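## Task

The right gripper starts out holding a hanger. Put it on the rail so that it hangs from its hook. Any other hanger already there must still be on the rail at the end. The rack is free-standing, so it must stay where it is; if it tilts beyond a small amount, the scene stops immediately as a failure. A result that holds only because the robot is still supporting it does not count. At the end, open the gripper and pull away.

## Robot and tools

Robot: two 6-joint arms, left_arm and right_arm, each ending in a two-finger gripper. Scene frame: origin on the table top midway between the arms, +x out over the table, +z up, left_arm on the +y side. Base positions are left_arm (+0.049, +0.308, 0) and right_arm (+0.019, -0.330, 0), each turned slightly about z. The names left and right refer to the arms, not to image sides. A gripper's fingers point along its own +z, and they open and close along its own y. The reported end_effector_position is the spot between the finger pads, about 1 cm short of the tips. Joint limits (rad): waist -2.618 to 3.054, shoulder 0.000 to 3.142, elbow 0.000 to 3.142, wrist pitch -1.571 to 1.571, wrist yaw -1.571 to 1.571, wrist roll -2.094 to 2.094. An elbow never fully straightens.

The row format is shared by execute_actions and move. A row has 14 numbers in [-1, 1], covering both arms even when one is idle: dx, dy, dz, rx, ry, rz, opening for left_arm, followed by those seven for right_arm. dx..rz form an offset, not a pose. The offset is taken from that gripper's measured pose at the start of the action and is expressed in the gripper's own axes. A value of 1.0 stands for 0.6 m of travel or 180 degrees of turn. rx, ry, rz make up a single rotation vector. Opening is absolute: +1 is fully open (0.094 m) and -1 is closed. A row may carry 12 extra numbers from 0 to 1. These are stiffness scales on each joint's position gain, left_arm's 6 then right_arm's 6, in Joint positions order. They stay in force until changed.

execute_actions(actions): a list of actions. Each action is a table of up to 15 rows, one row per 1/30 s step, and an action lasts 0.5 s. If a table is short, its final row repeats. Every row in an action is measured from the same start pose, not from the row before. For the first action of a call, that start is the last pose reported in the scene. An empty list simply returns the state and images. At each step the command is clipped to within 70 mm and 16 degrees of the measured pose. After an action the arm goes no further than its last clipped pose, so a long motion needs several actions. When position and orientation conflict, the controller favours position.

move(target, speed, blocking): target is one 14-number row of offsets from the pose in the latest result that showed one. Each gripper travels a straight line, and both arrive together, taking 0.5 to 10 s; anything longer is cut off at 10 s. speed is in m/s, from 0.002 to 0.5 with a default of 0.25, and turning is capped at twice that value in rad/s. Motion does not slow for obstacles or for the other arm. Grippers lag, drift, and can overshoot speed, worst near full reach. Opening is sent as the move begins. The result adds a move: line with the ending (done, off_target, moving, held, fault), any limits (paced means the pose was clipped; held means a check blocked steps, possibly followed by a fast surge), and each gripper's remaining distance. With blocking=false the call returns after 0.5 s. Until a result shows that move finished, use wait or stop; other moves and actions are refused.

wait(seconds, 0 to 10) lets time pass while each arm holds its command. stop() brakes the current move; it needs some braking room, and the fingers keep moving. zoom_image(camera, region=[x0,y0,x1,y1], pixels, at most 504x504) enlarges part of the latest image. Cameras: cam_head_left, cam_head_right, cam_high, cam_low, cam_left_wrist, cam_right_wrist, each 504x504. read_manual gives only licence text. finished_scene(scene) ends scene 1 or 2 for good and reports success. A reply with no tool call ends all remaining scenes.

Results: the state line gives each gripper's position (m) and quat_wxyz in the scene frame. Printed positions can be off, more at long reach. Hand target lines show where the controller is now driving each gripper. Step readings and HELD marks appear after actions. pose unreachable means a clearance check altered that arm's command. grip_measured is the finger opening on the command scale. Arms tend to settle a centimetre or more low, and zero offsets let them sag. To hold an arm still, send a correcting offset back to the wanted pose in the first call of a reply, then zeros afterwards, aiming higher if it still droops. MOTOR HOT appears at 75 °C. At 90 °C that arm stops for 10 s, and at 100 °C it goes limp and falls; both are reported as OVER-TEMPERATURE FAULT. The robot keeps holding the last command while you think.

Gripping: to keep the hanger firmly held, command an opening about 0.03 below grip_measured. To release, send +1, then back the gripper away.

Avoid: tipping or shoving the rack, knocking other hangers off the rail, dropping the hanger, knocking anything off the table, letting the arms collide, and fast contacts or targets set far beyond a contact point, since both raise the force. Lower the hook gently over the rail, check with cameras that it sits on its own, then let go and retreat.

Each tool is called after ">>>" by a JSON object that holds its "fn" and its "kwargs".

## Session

>>> {"fn": "execute_actions", "kwargs": {"actions": []}}

Scene clock: 0.00 s.
left_arm: end_effector_position=(+0.4196, +0.3823, +0.4155) grip_measured=+1.000 end_effector_quat_wxyz=(+0.711, -0.070, +0.696, +0.068) | right_arm: end_effector_position=(+0.2569, +0.0779, +0.3973) grip_measured=-0.847 end_effector_quat_wxyz=(+0.535, -0.208, +0.806, +0.145)
Joint positions: left_arm=[-0.002  1.038  1.055  0.004  0.    -0.006  0.094] | right_arm=[ 1.169  1.717  1.979 -0.787  0.697  0.369  0.007]
Joint velocities: left_arm=[ 0.002  0.022 -0.007  0.066  0.007  0.007  0.   ] | right_arm=[-0.007  0.012 -0.012  0.007  0.022 -0.037 -0.001]
Joint torques (N m, as the arm reports them, + toward a larger angle): no reading
Hand target (left_arm): +0.416, +0.382, +0.427; +0.721, -0.069, +0.686, +0.068
Hand target (right_arm): +0.257, +0.075, +0.406; +0.542, -0.199, +0.802, +0.151
Joint stiffness scale: left_arm=[1. 1. 1. 1. 1. 1.] | right_arm=[1. 1. 1. 1. 1. 1.]
camera_calibration (this result's frames):
cam_left_wrist: T_world_to_cam=[[0.251875, -0.967686, 0.012, 0.262564], [-0.672958, -0.184045, -0.716418, 0.654139], [0.695476, 0.172372, -0.697568, 0.0536091], [0, 0, 0, 1]] pos_world=[0.336791, 0.36523, 0.502882]
cam_right_wrist: T_world_to_cam=[[0.516687, -0.815116, 0.261955, -0.188595], [-0.505828, -0.537474, -0.67473, 0.479392], [0.690777, 0.21612, -0.690014, 0.187716], [0, 0, 0, 1]] pos_world=[0.210264, 0.0633648, 0.50239]

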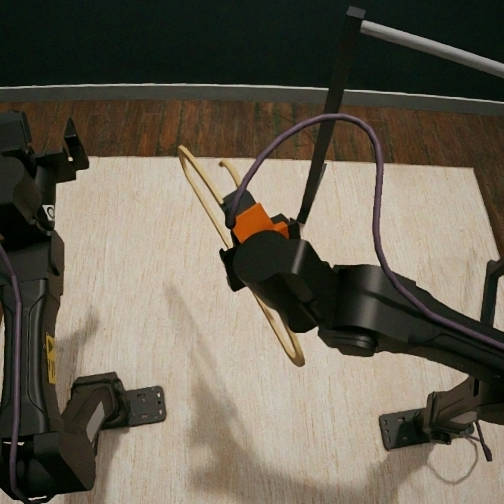

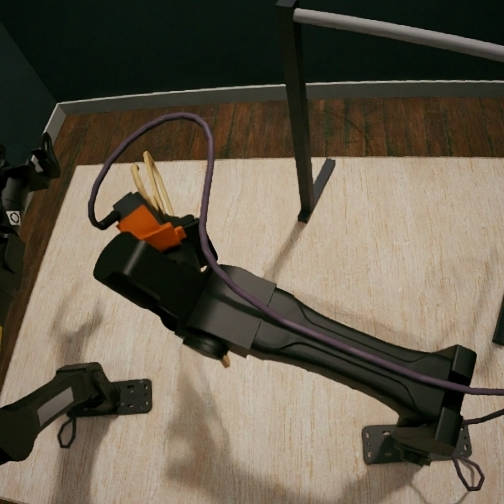

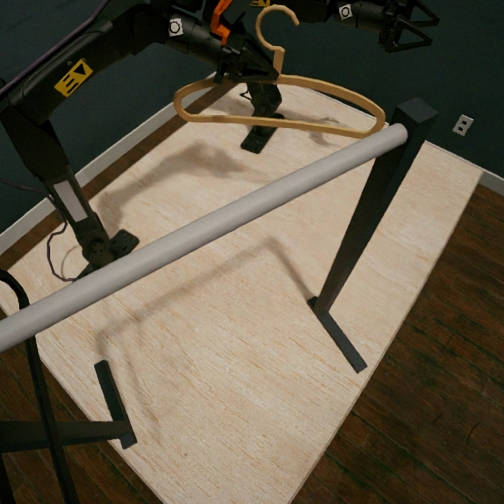

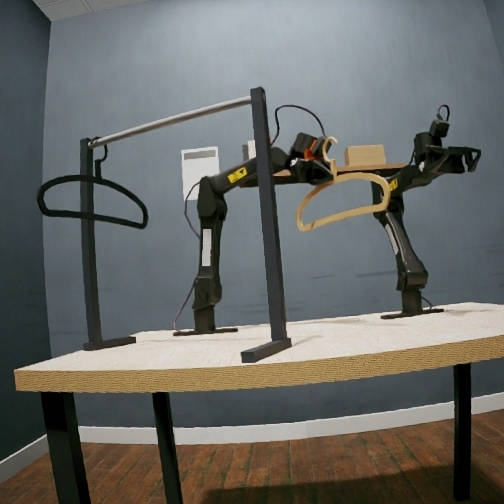

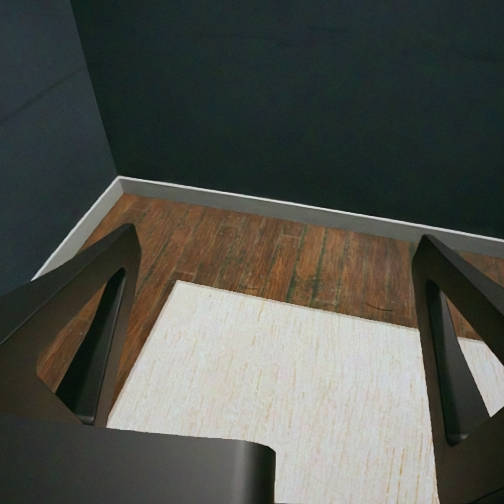

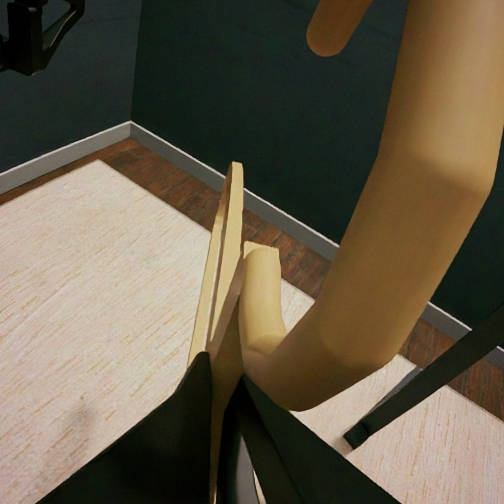

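>>> {"fn": "move", "kwargs": {"target": [0,0,0,0,0,0,1,-0.013,-0.415,-0.238,0.205,-0.002,0.086,-1], "speed": 0.1}}

Scene clock: 16.67 s.
left_arm: end_effector_position=(+0.4196, +0.3823, +0.4155) grip_measured=+1.000 end_effector_quat_wxyz=(+0.711, -0.070, +0.696, +0.068) | right_arm: end_effector_position=(+0.2659, -0.1899, +0.4452) grip_measured=-0.859 end_effector_quat_wxyz=(+0.541, +0.063, +0.838, -0.038)
Joint positions: left_arm=[-0.002  1.038  1.055  0.004  0.    -0.006  0.094] | right_arm=[ 0.965  1.428  2.07  -1.569  1.031  0.857  0.007]
Joint velocities: left_arm=[ 0.012 -0.022 -0.012  0.007  0.037 -0.066  0.   ] | right_arm=[-0.017  0.002 -0.002  0.037 -0.007  0.022  0.   ]
Joint torques (N m, as the arm reports them, + toward a larger angle): left_arm=[ 0.02 -2.48  8.44  1.75  0.    0.  ] | right_arm=[-0.85 -4.81  6.45  1.14  0.64  0.  ]
Hand target (left_arm): +0.420, +0.382, +0.415; +0.711, -0.070, +0.696, +0.068
Hand target (right_arm): +0.264, -0.204, +0.456; +0.555, +0.080, +0.827, -0.040
Off the commanded pose (left_arm): 0.000 m, 0 deg.
Off the commanded pose (right_arm): 0.017 m, 3 deg.
Joint stiffness scale: left_arm=[1. 1. 1. 1. 1. 1.] | right_arm=[1. 1. 1. 1. 1. 1.]
joint sent to its limit (right arm) — the command would take joint 4 (wrist pitch) past its lower limit, so that joint was sent only as far as its limit.
move: off_target (right_arm)
camera_calibration (this result's frames):
cam_left_wrist: T_world_to_cam=[[0.251875, -0.967686, 0.012, 0.262564], [-0.672958, -0.184045, -0.716418, 0.654139], [0.695476, 0.172372, -0.697568, 0.0536091], [0, 0, 0, 1]] pos_world=[0.336791, 0.36523, 0.502882]
cam_right_wrist: T_world_to_cam=[[-0.0819993, -0.960119, 0.267298, -0.294798], [-0.748495, -0.117759, -0.6526, 0.506662], [0.658051, -0.253584, -0.708988, 0.200344], [0, 0, 0, 1]] pos_world=[0.223225, -0.172573, 0.551488]

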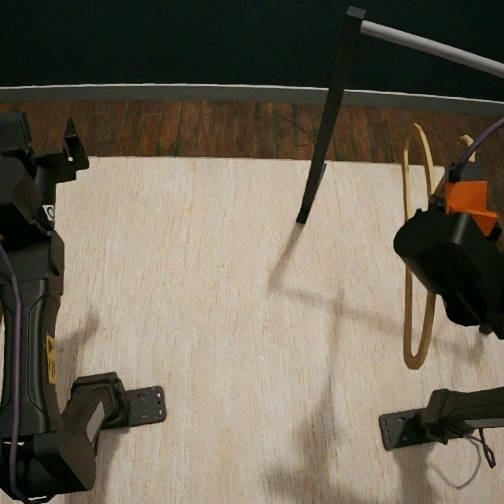

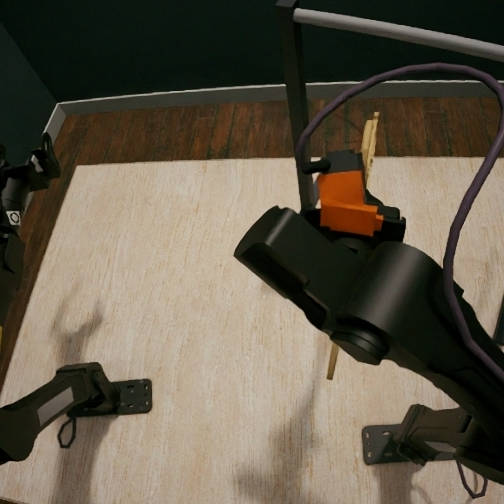

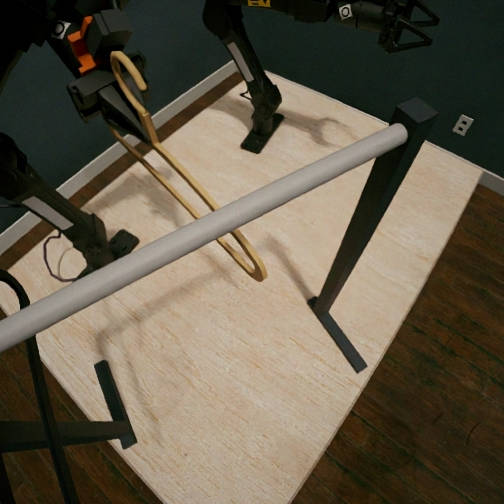

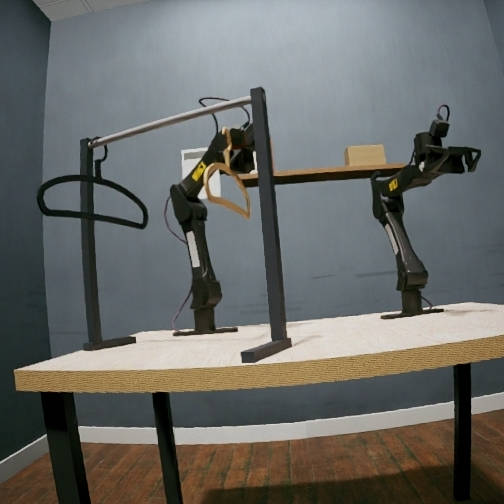

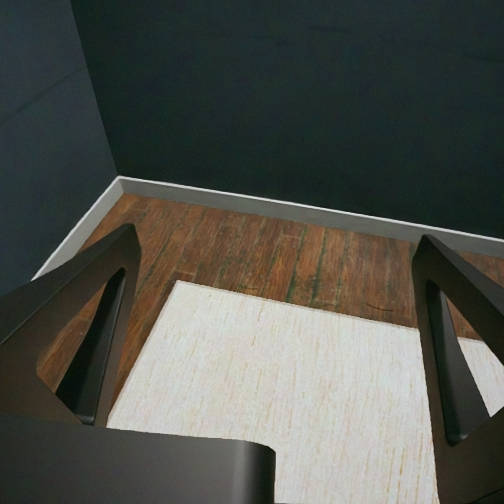

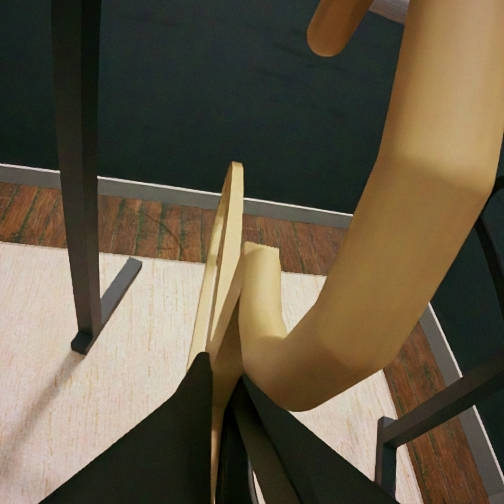

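>>> {"fn": "move", "kwargs": {"target": [0,0,0,0,0,0,1,-0.15,0.012,0.25,0,0,0,-1], "speed": 0.08}}

>>> {"fn": "zoom_image", "kwargs": {"camera": "cam_low", "region": [130,60,330,220]}}

>>> {"fn": "zoom_image", "kwargs": {"camera": "cam_high", "region": [100,20,350,270]}}

Scene clock: 28.80 s.
left_arm: end_effector_position=(+0.4196, +0.3823, +0.4155) grip_measured=+1.000 end_effector_quat_wxyz=(+0.711, -0.070, +0.696, +0.068) | right_arm: end_effector_position=(+0.4396, -0.2064, +0.4583) grip_measured=-0.859 end_effector_quat_wxyz=(+0.534, +0.057, +0.843, -0.035)
Joint positions: left_arm=[-0.002  1.038  1.055  0.004  0.    -0.006  0.094] | right_arm=[ 0.388  1.788  2.425 -1.17   0.569  0.309  0.007]
Joint velocities: left_arm=[ 0.002  0.002  0.017  0.051 -0.051  0.022  0.   ] | right_arm=[-0.002 -0.002 -0.002 -0.051  0.051  0.022 -0.001]
Joint torques (N m, as the arm reports them, + toward a larger angle): left_arm=[ 0.05 -2.49  8.43  1.76  0.    0.  ] | right_arm=[-0.75 -6.76  8.26  1.75  0.2  -0.1 ]
Hand target (left_arm): +0.420, +0.382, +0.415; +0.711, -0.070, +0.696, +0.068
Hand target (right_arm): +0.440, -0.211, +0.467; +0.544, +0.062, +0.836, -0.035
Off the commanded pose (left_arm): 0.000 m, 0 deg.
Off the commanded pose (right_arm): 0.008 m, 1 deg.
Joint stiffness scale: left_arm=[1. 1. 1. 1. 1. 1.] | right_arm=[1. 1. 1. 1. 1. 1.]
move: done
camera_calibration (this result's frames):
cam_left_wrist: T_world_to_cam=[[0.251875, -0.967686, 0.012, 0.262564], [-0.672958, -0.184045, -0.716418, 0.654139], [0.695476, 0.172372, -0.697568, 0.0536091], [0, 0, 0, 1]] pos_world=[0.336791, 0.36523, 0.502882]
cam_right_wrist: T_world_to_cam=[[-0.0650325, -0.960816, 0.269448, -0.308469], [-0.759261, -0.127573, -0.63816, 0.639386], [0.647529, -0.246083, -0.721214, 0.102956], [0, 0, 0, 1]] pos_world=[0.398733, -0.189478, 0.5654]

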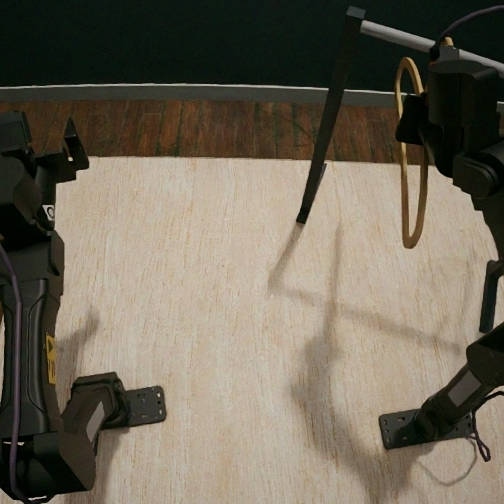

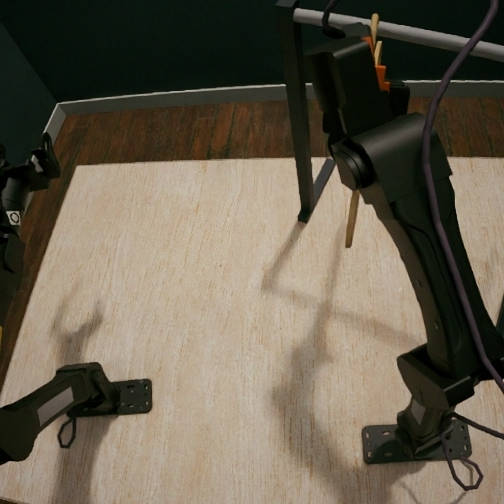

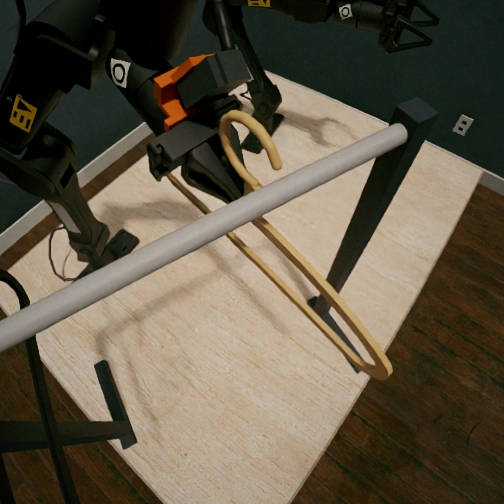

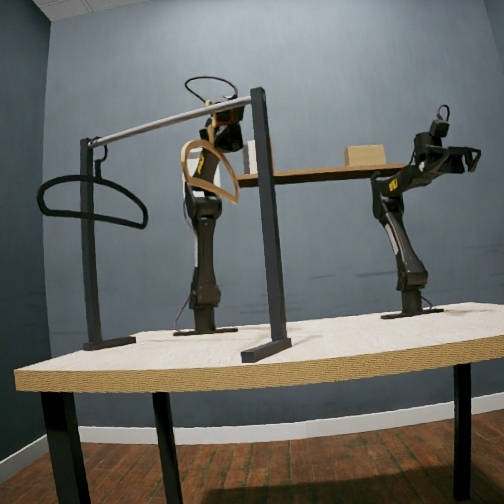

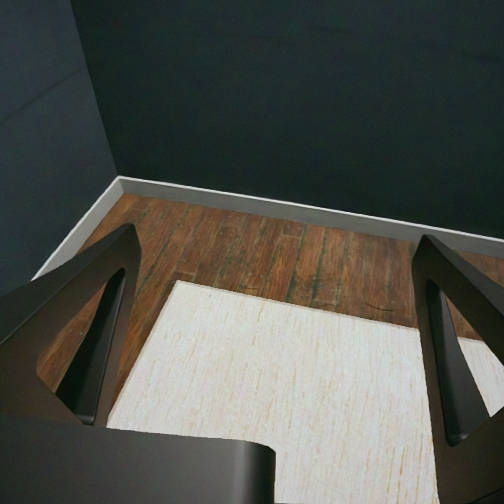

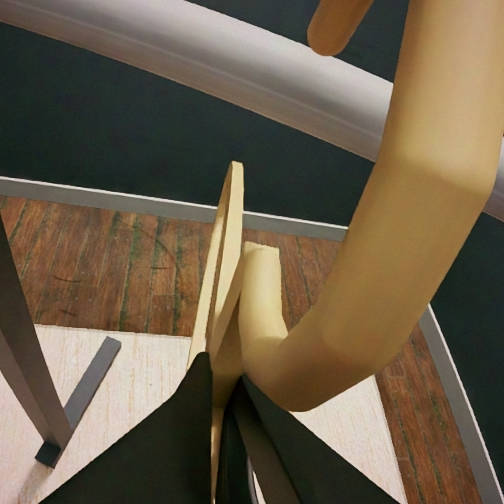

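Region (130, 60, 330, 220) of cam_low's 504x504 image, scaled by 2.520, with more detail than that image has; it fills the top 403 rows of this view, and the rest is white.

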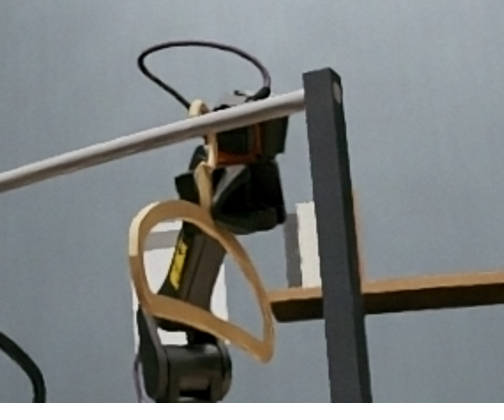

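Region (100, 20, 350, 270) of cam_high's 504x504 image, scaled by 2.016, with more detail than that image has.

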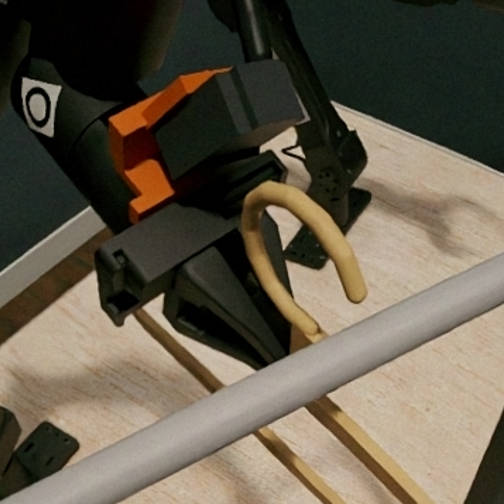

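>>> {"fn": "move", "kwargs": {"target": [0,0,0,0,0,0,1,-0.038,0,-0.017,0,0,0,-1], "speed": 0.04}}

>>> {"fn": "move", "kwargs": {"target": [0,0,0,0,0,0,1,-0.05,0,0.07,0,0,0,-1], "speed": 0.03}}

>>> {"fn": "zoom_image", "kwargs": {"camera": "cam_low", "region": [130,60,330,220]}}

>>> {"fn": "zoom_image", "kwargs": {"camera": "cam_high", "region": [150,20,400,270]}}

Scene clock: 39.00 s.
left_arm: end_effector_position=(+0.4196, +0.3823, +0.4155) grip_measured=+1.000 end_effector_quat_wxyz=(+0.711, -0.070, +0.696, +0.068) | right_arm: end_effector_position=(+0.4400, -0.2052, +0.4754) grip_measured=-0.859 end_effector_quat_wxyz=(+0.535, +0.052, +0.842, -0.034)
Joint positions: left_arm=[-0.002  1.038  1.055  0.004  0.    -0.006  0.094] | right_arm=[ 0.388  1.984  2.856 -1.398  0.563  0.299  0.007]
Joint velocities: left_arm=[-0.017 -0.007 -0.007 -0.022  0.007  0.007  0.   ] | right_arm=[ 0.022 -0.007  0.007 -0.066 -0.066 -0.037 -0.001]
Joint torques (N m, as the arm reports them, + toward a larger angle): left_arm=[ 0.04 -2.5   8.44  1.75 -0.01  0.  ] | right_arm=[-0.04 -7.38  7.    1.75  0.18 -0.11]
Hand target (left_arm): +0.420, +0.382, +0.415; +0.711, -0.070, +0.696, +0.068
Hand target (right_arm): +0.440, -0.207, +0.482; +0.544, +0.054, +0.837, -0.033
Off the commanded pose (left_arm): 0.000 m, 0 deg.
Off the commanded pose (right_arm): 0.008 m, 1 deg.
Joint stiffness scale: left_arm=[1. 1. 1. 1. 1. 1.] | right_arm=[1. 1. 1. 1. 1. 1.]
elbow stopped short (right arm): the move would have taken joint 3 (elbow) straighter than the controller allows; a more bent joint 3 avoids this.
move: done
camera_calibration (this result's frames):
cam_left_wrist: T_world_to_cam=[[0.251875, -0.967686, 0.012, 0.262564], [-0.672958, -0.184045, -0.716418, 0.654139], [0.695476, 0.172372, -0.697568, 0.0536091], [0, 0, 0, 1]] pos_world=[0.336791, 0.36523, 0.502882]
cam_right_wrist: T_world_to_cam=[[-0.0572377, -0.960585, 0.272029, -0.316501], [-0.756051, -0.136242, -0.640176, 0.648513], [0.652005, -0.24231, -0.718454, 0.112812], [0, 0, 0, 1]] pos_world=[0.398639, -0.188336, 0.58231]

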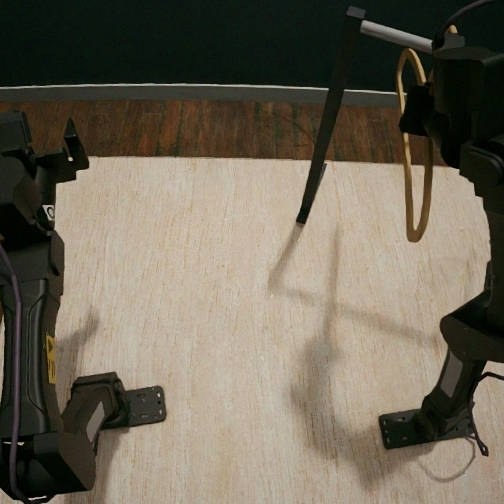

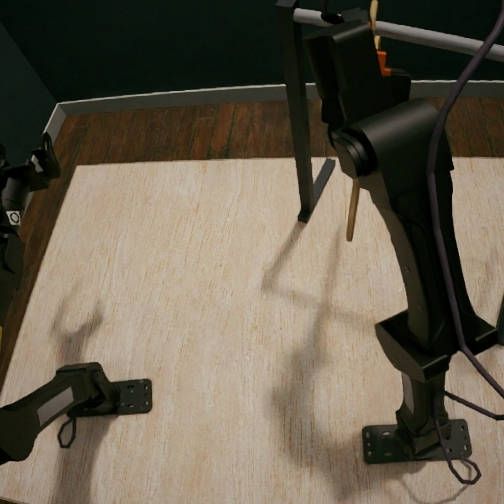

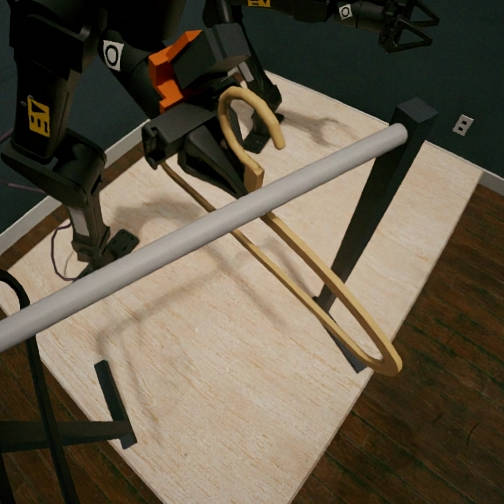

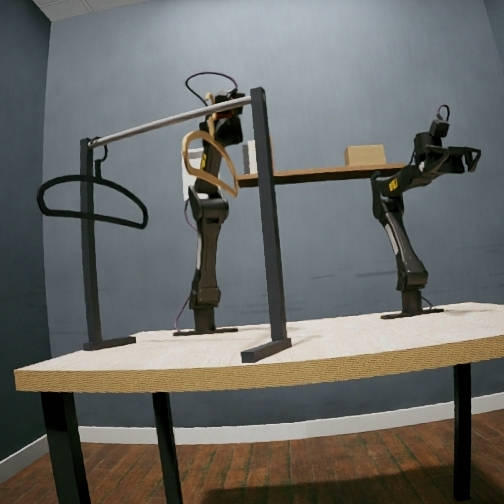

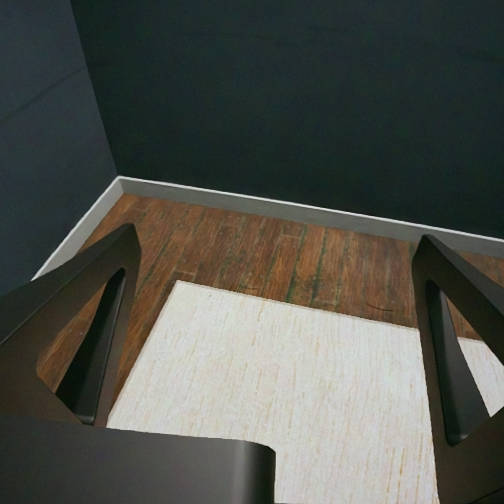

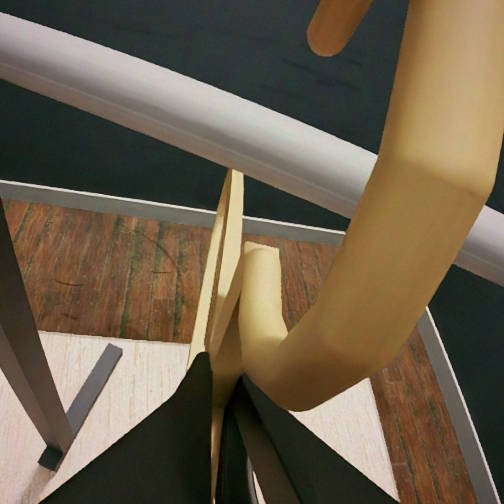

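Scene clock: 41.03 s.
left_arm: end_effector_position=(+0.4196, +0.3823, +0.4155) grip_measured=+1.000 end_effector_quat_wxyz=(+0.711, -0.070, +0.696, +0.068) | right_arm: end_effector_position=(+0.4856, -0.2094, +0.4679) grip_measured=-0.859 end_effector_quat_wxyz=(+0.549, +0.035, +0.835, -0.034)
Joint positions: left_arm=[-0.002  1.038  1.055  0.004  0.    -0.006  0.094] | right_arm=[ 0.306  2.056  2.856 -1.262  0.48   0.206  0.007]
Joint velocities: left_arm=[-0.002 -0.012 -0.017  0.022 -0.125 -0.007  0.   ] | right_arm=[-0.022 -0.002 -0.017  0.007  0.007 -0.022  0.001]
Joint torques (N m, as the arm reports them, + toward a larger angle): left_arm=[ 0.03 -2.45  8.41  1.76  0.    0.01] | right_arm=[-0.91 -8.5   7.39  2.25  0.13 -0.06]
Hand target (left_arm): +0.420, +0.382, +0.415; +0.711, -0.070, +0.696, +0.068
Hand target (right_arm): +0.489, -0.213, +0.484; +0.573, +0.044, +0.818, -0.026
Off the commanded pose (left_arm): 0.000 m, 0 deg.
Off the commanded pose (right_arm): 0.018 m, 3 deg.
Joint stiffness scale: left_arm=[1. 1. 1. 1. 1. 1.] | right_arm=[1. 1. 1. 1. 1. 1.]
elbow stopped short (right arm): the move would have taken joint 3 (elbow) straighter than the controller allows; a more bent joint 3 avoids this.
move: off_target (right_arm)
camera_calibration (this result's frames):
cam_left_wrist: T_world_to_cam=[[0.251875, -0.967686, 0.012, 0.262564], [-0.672958, -0.184045, -0.716418, 0.654139], [0.695476, 0.172372, -0.697568, 0.0536091], [0, 0, 0, 1]] pos_world=[0.336791, 0.36523, 0.502882]
cam_right_wrist: T_world_to_cam=[[-0.0375852, -0.956339, 0.289834, -0.332914], [-0.732081, -0.171067, -0.659389, 0.667656], [0.68018, -0.236965, -0.693688, 0.0524582], [0, 0, 0, 1]] pos_world=[0.440585, -0.191734, 0.573124]

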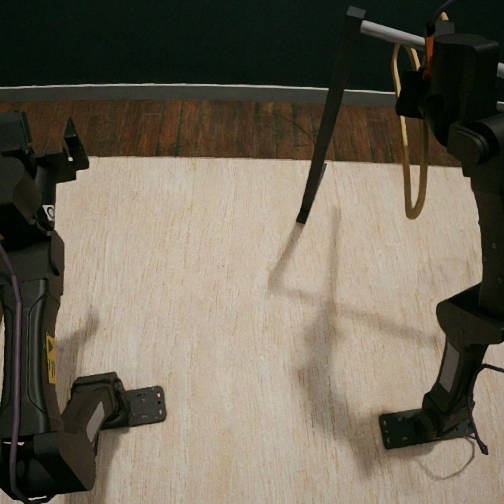

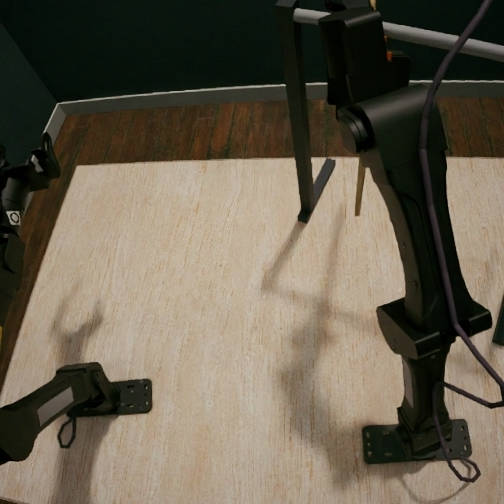

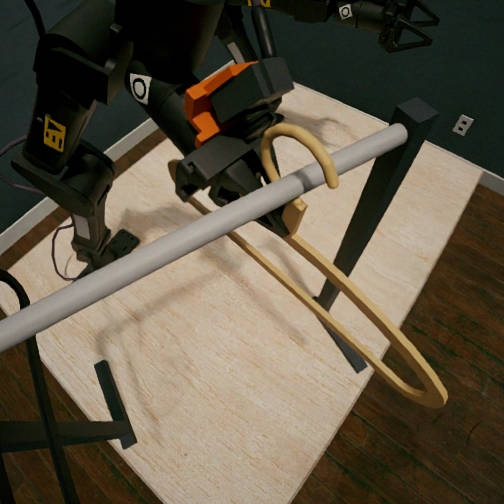

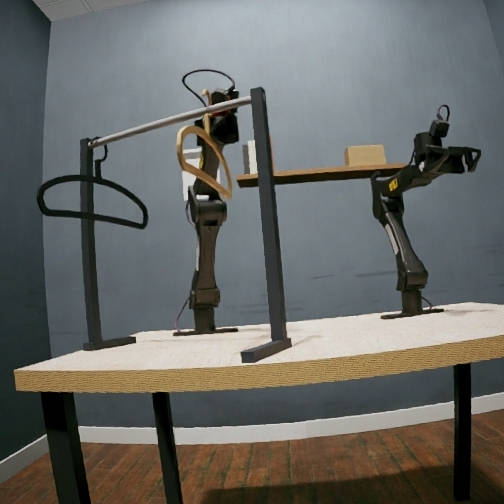

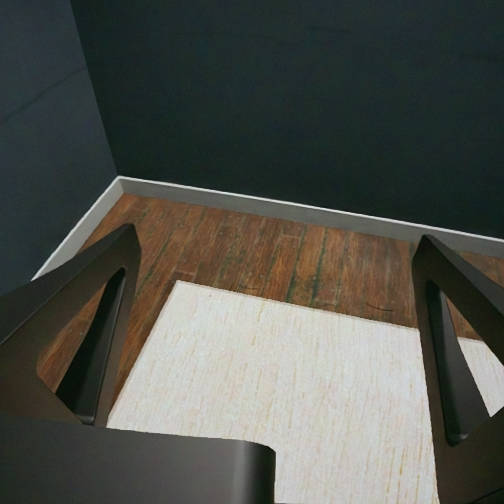

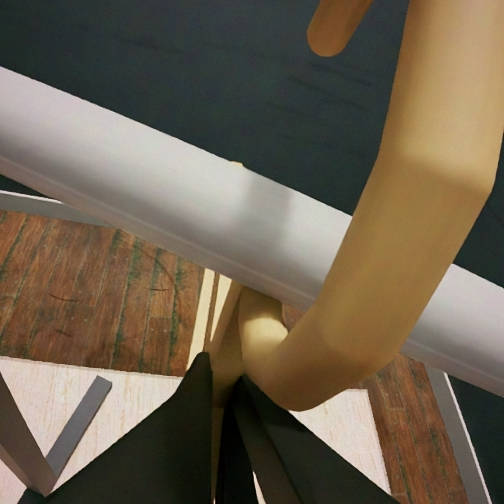

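Region (130, 60, 330, 220) of cam_low's 504x504 image, scaled by 2.520, with more detail than that image has; it fills the top 403 rows of this view, and the rest is white.

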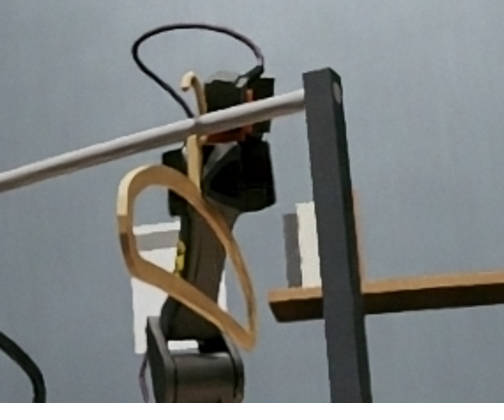

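Region (150, 20, 400, 270) of cam_high's 504x504 image, scaled by 2.016, with more detail than that image has.

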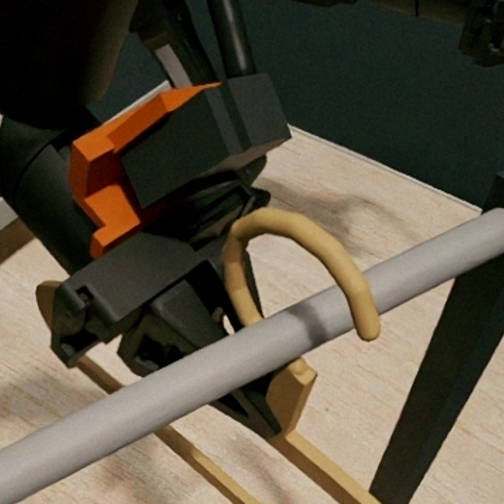

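>>> {"fn": "move", "kwargs": {"target": [0,0,0,0,0,0,1,0.04,0,0.01,0,0,0,-1], "speed": 0.03}}

>>> {"fn": "move", "kwargs": {"target": [0,0,0,0,0,0,1,-0.025,0.005,0.04,0,0,0,-1], "speed": 0.03}}

>>> {"fn": "zoom_image", "kwargs": {"camera": "cam_high", "region": [150,20,400,270]}}

Scene clock: 47.47 s.
left_arm: end_effector_position=(+0.4196, +0.3823, +0.4155) grip_measured=+1.000 end_effector_quat_wxyz=(+0.711, -0.070, +0.696, +0.068) | right_arm: end_effector_position=(+0.4869, -0.2084, +0.4339) grip_measured=-0.859 end_effector_quat_wxyz=(+0.536, +0.031, +0.843, -0.038)
Joint positions: left_arm=[-0.002  1.038  1.055  0.004  0.    -0.006  0.094] | right_arm=[ 0.306  1.832  2.325 -0.988  0.477  0.208  0.007]
Joint velocities: left_arm=[-0.007  0.002 -0.007  0.051  0.066  0.022  0.   ] | right_arm=[-0.007 -0.007 -0.012  0.066  0.037  0.066 -0.001]
Joint torques (N m, as the arm reports them, + toward a larger angle): left_arm=[ 0.03 -2.5   8.41  1.76 -0.01  0.01] | right_arm=[  0.35 -10.08   5.63   1.96   0.16  -0.01]
Hand target (left_arm): +0.420, +0.382, +0.415; +0.711, -0.070, +0.696, +0.068
Hand target (right_arm): +0.482, -0.210, +0.444; +0.548, +0.035, +0.835, -0.034
Off the commanded pose (left_arm): 0.000 m, 0 deg.
Off the commanded pose (right_arm): 0.011 m, 2 deg.
Joint stiffness scale: left_arm=[1. 1. 1. 1. 1. 1.] | right_arm=[1. 1. 1. 1. 1. 1.]
move: off_target (right_arm)
camera_calibration (this result's frames):
cam_left_wrist: T_world_to_cam=[[0.251875, -0.967686, 0.012, 0.262564], [-0.672958, -0.184045, -0.716418, 0.654139], [0.695476, 0.172372, -0.697568, 0.0536091], [0, 0, 0, 1]] pos_world=[0.336791, 0.36523, 0.502882]
cam_right_wrist: T_world_to_cam=[[-0.0272385, -0.953303, 0.300785, -0.331174], [-0.751155, -0.179015, -0.63539, 0.643631], [0.659564, -0.243243, -0.711202, 0.0445942], [0, 0, 0, 1]] pos_world=[0.445033, -0.189643, 0.540284]

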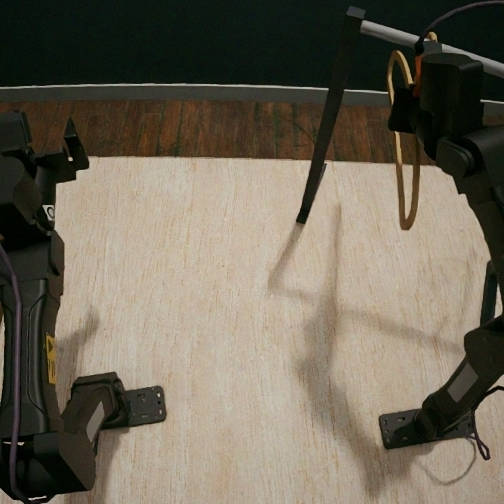

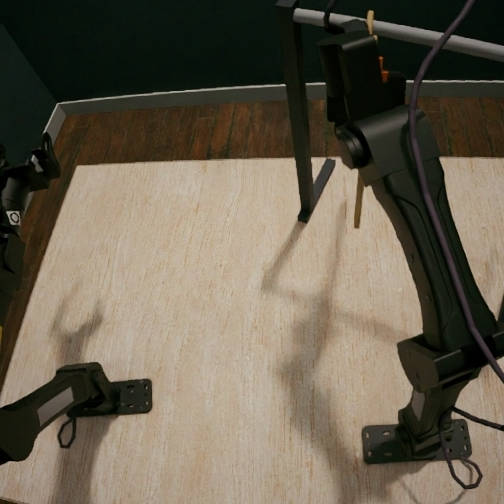

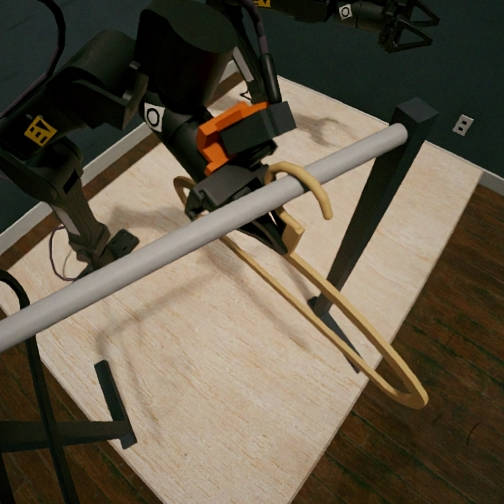

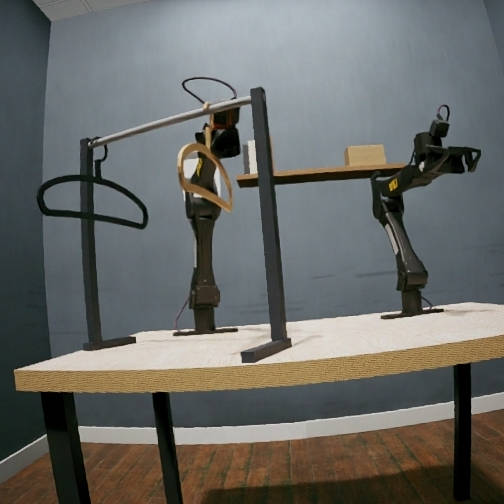

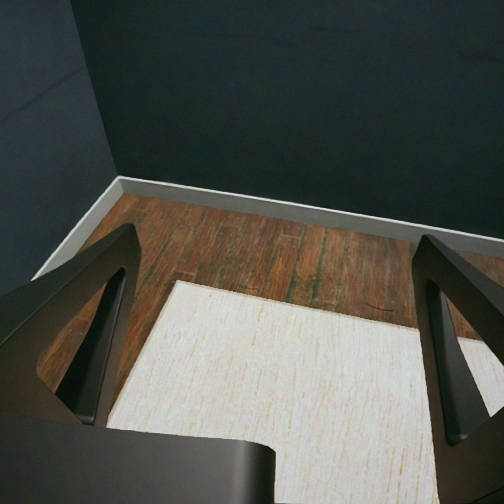

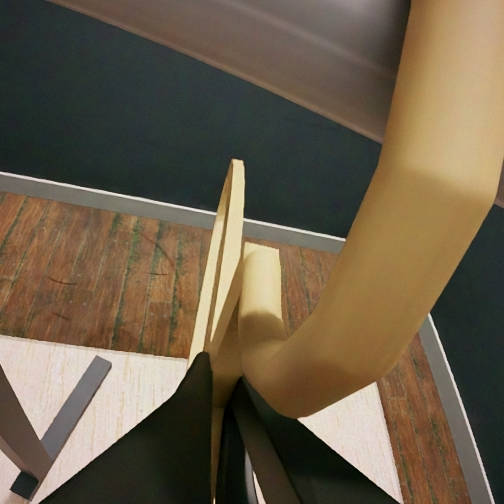

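Scene clock: 48.63 s.
left_arm: end_effector_position=(+0.4196, +0.3823, +0.4155) grip_measured=+1.000 end_effector_quat_wxyz=(+0.711, -0.070, +0.696, +0.068) | right_arm: end_effector_position=(+0.5074, -0.2019, +0.4425) grip_measured=-0.859 end_effector_quat_wxyz=(+0.542, +0.028, +0.839, -0.030)
Joint positions: left_arm=[-0.002  1.038  1.055  0.004  0.    -0.006  0.094] | right_arm=[ 0.293  1.975  2.567 -1.065  0.451  0.198  0.007]
Joint velocities: left_arm=[-0.007  0.017  0.002 -0.081 -0.037  0.037  0.   ] | right_arm=[-0.007  0.022  0.066 -0.081  0.007 -0.007 -0.   ]
Joint torques (N m, as the arm reports them, + toward a larger angle): left_arm=[ 0.04 -2.49  8.4   1.76 -0.02  0.  ] | right_arm=[-1.68 -7.11  7.58  1.81  0.12 -0.02]
Hand target (left_arm): +0.420, +0.382, +0.415; +0.711, -0.070, +0.696, +0.068
Hand target (right_arm): +0.515, -0.208, +0.437; +0.537, +0.031, +0.842, -0.038
Off the commanded pose (left_arm): 0.000 m, 0 deg.
Off the commanded pose (right_arm): 0.011 m, 1 deg.
Joint stiffness scale: left_arm=[1. 1. 1. 1. 1. 1.] | right_arm=[1. 1. 1. 1. 1. 1.]
move: off_target (right_arm)
camera_calibration (this result's frames):
cam_left_wrist: T_world_to_cam=[[0.251875, -0.967686, 0.012, 0.262564], [-0.672958, -0.184045, -0.716418, 0.654139], [0.695476, 0.172372, -0.697568, 0.0536091], [0, 0, 0, 1]] pos_world=[0.336791, 0.36523, 0.502882]
cam_right_wrist: T_world_to_cam=[[-0.0177691, -0.956537, 0.291069, -0.328216], [-0.740048, -0.183171, -0.64713, 0.664286], [0.672319, -0.226904, -0.704628, 0.0326767], [0, 0, 0, 1]] pos_world=[0.463802, -0.184858, 0.548438]

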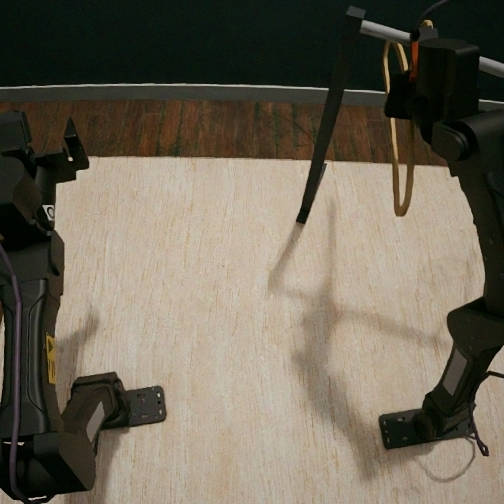

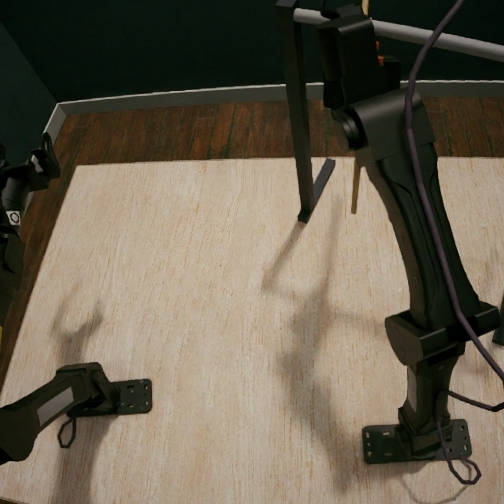

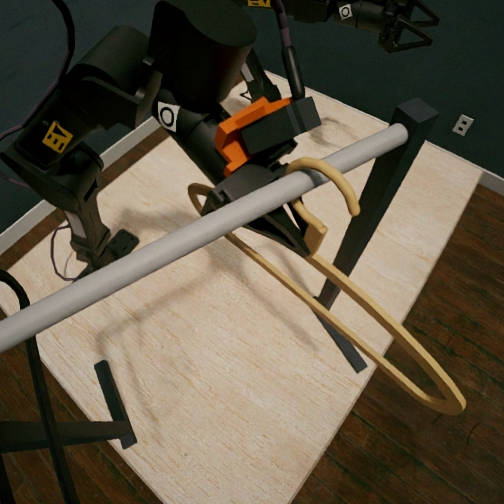

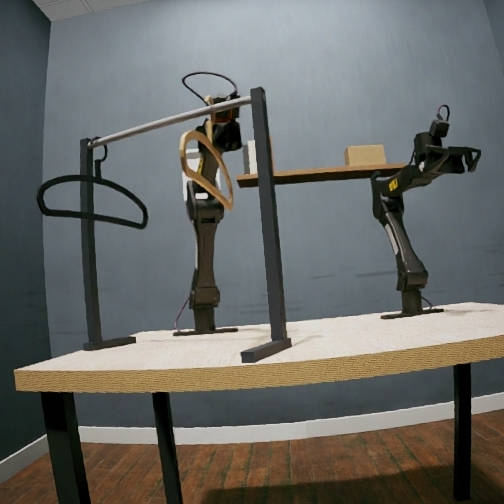

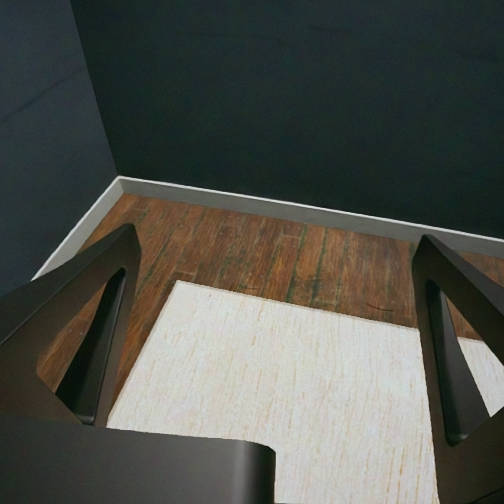

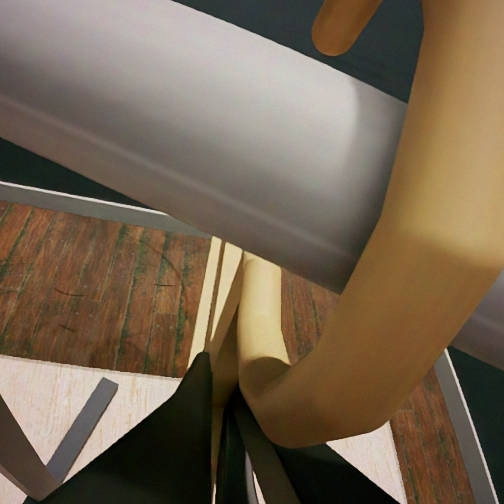

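Region (150, 20, 400, 270) of cam_high's 504x504 image, scaled by 2.016, with more detail than that image has.

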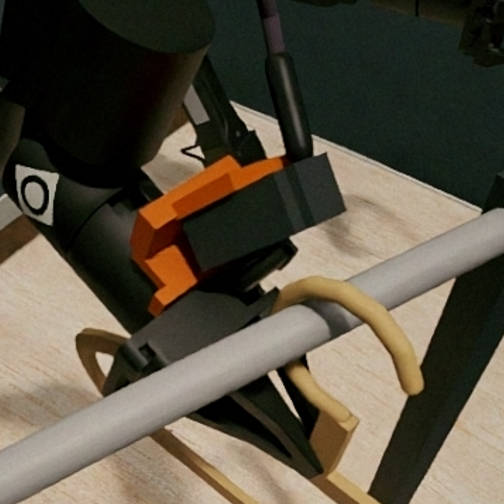

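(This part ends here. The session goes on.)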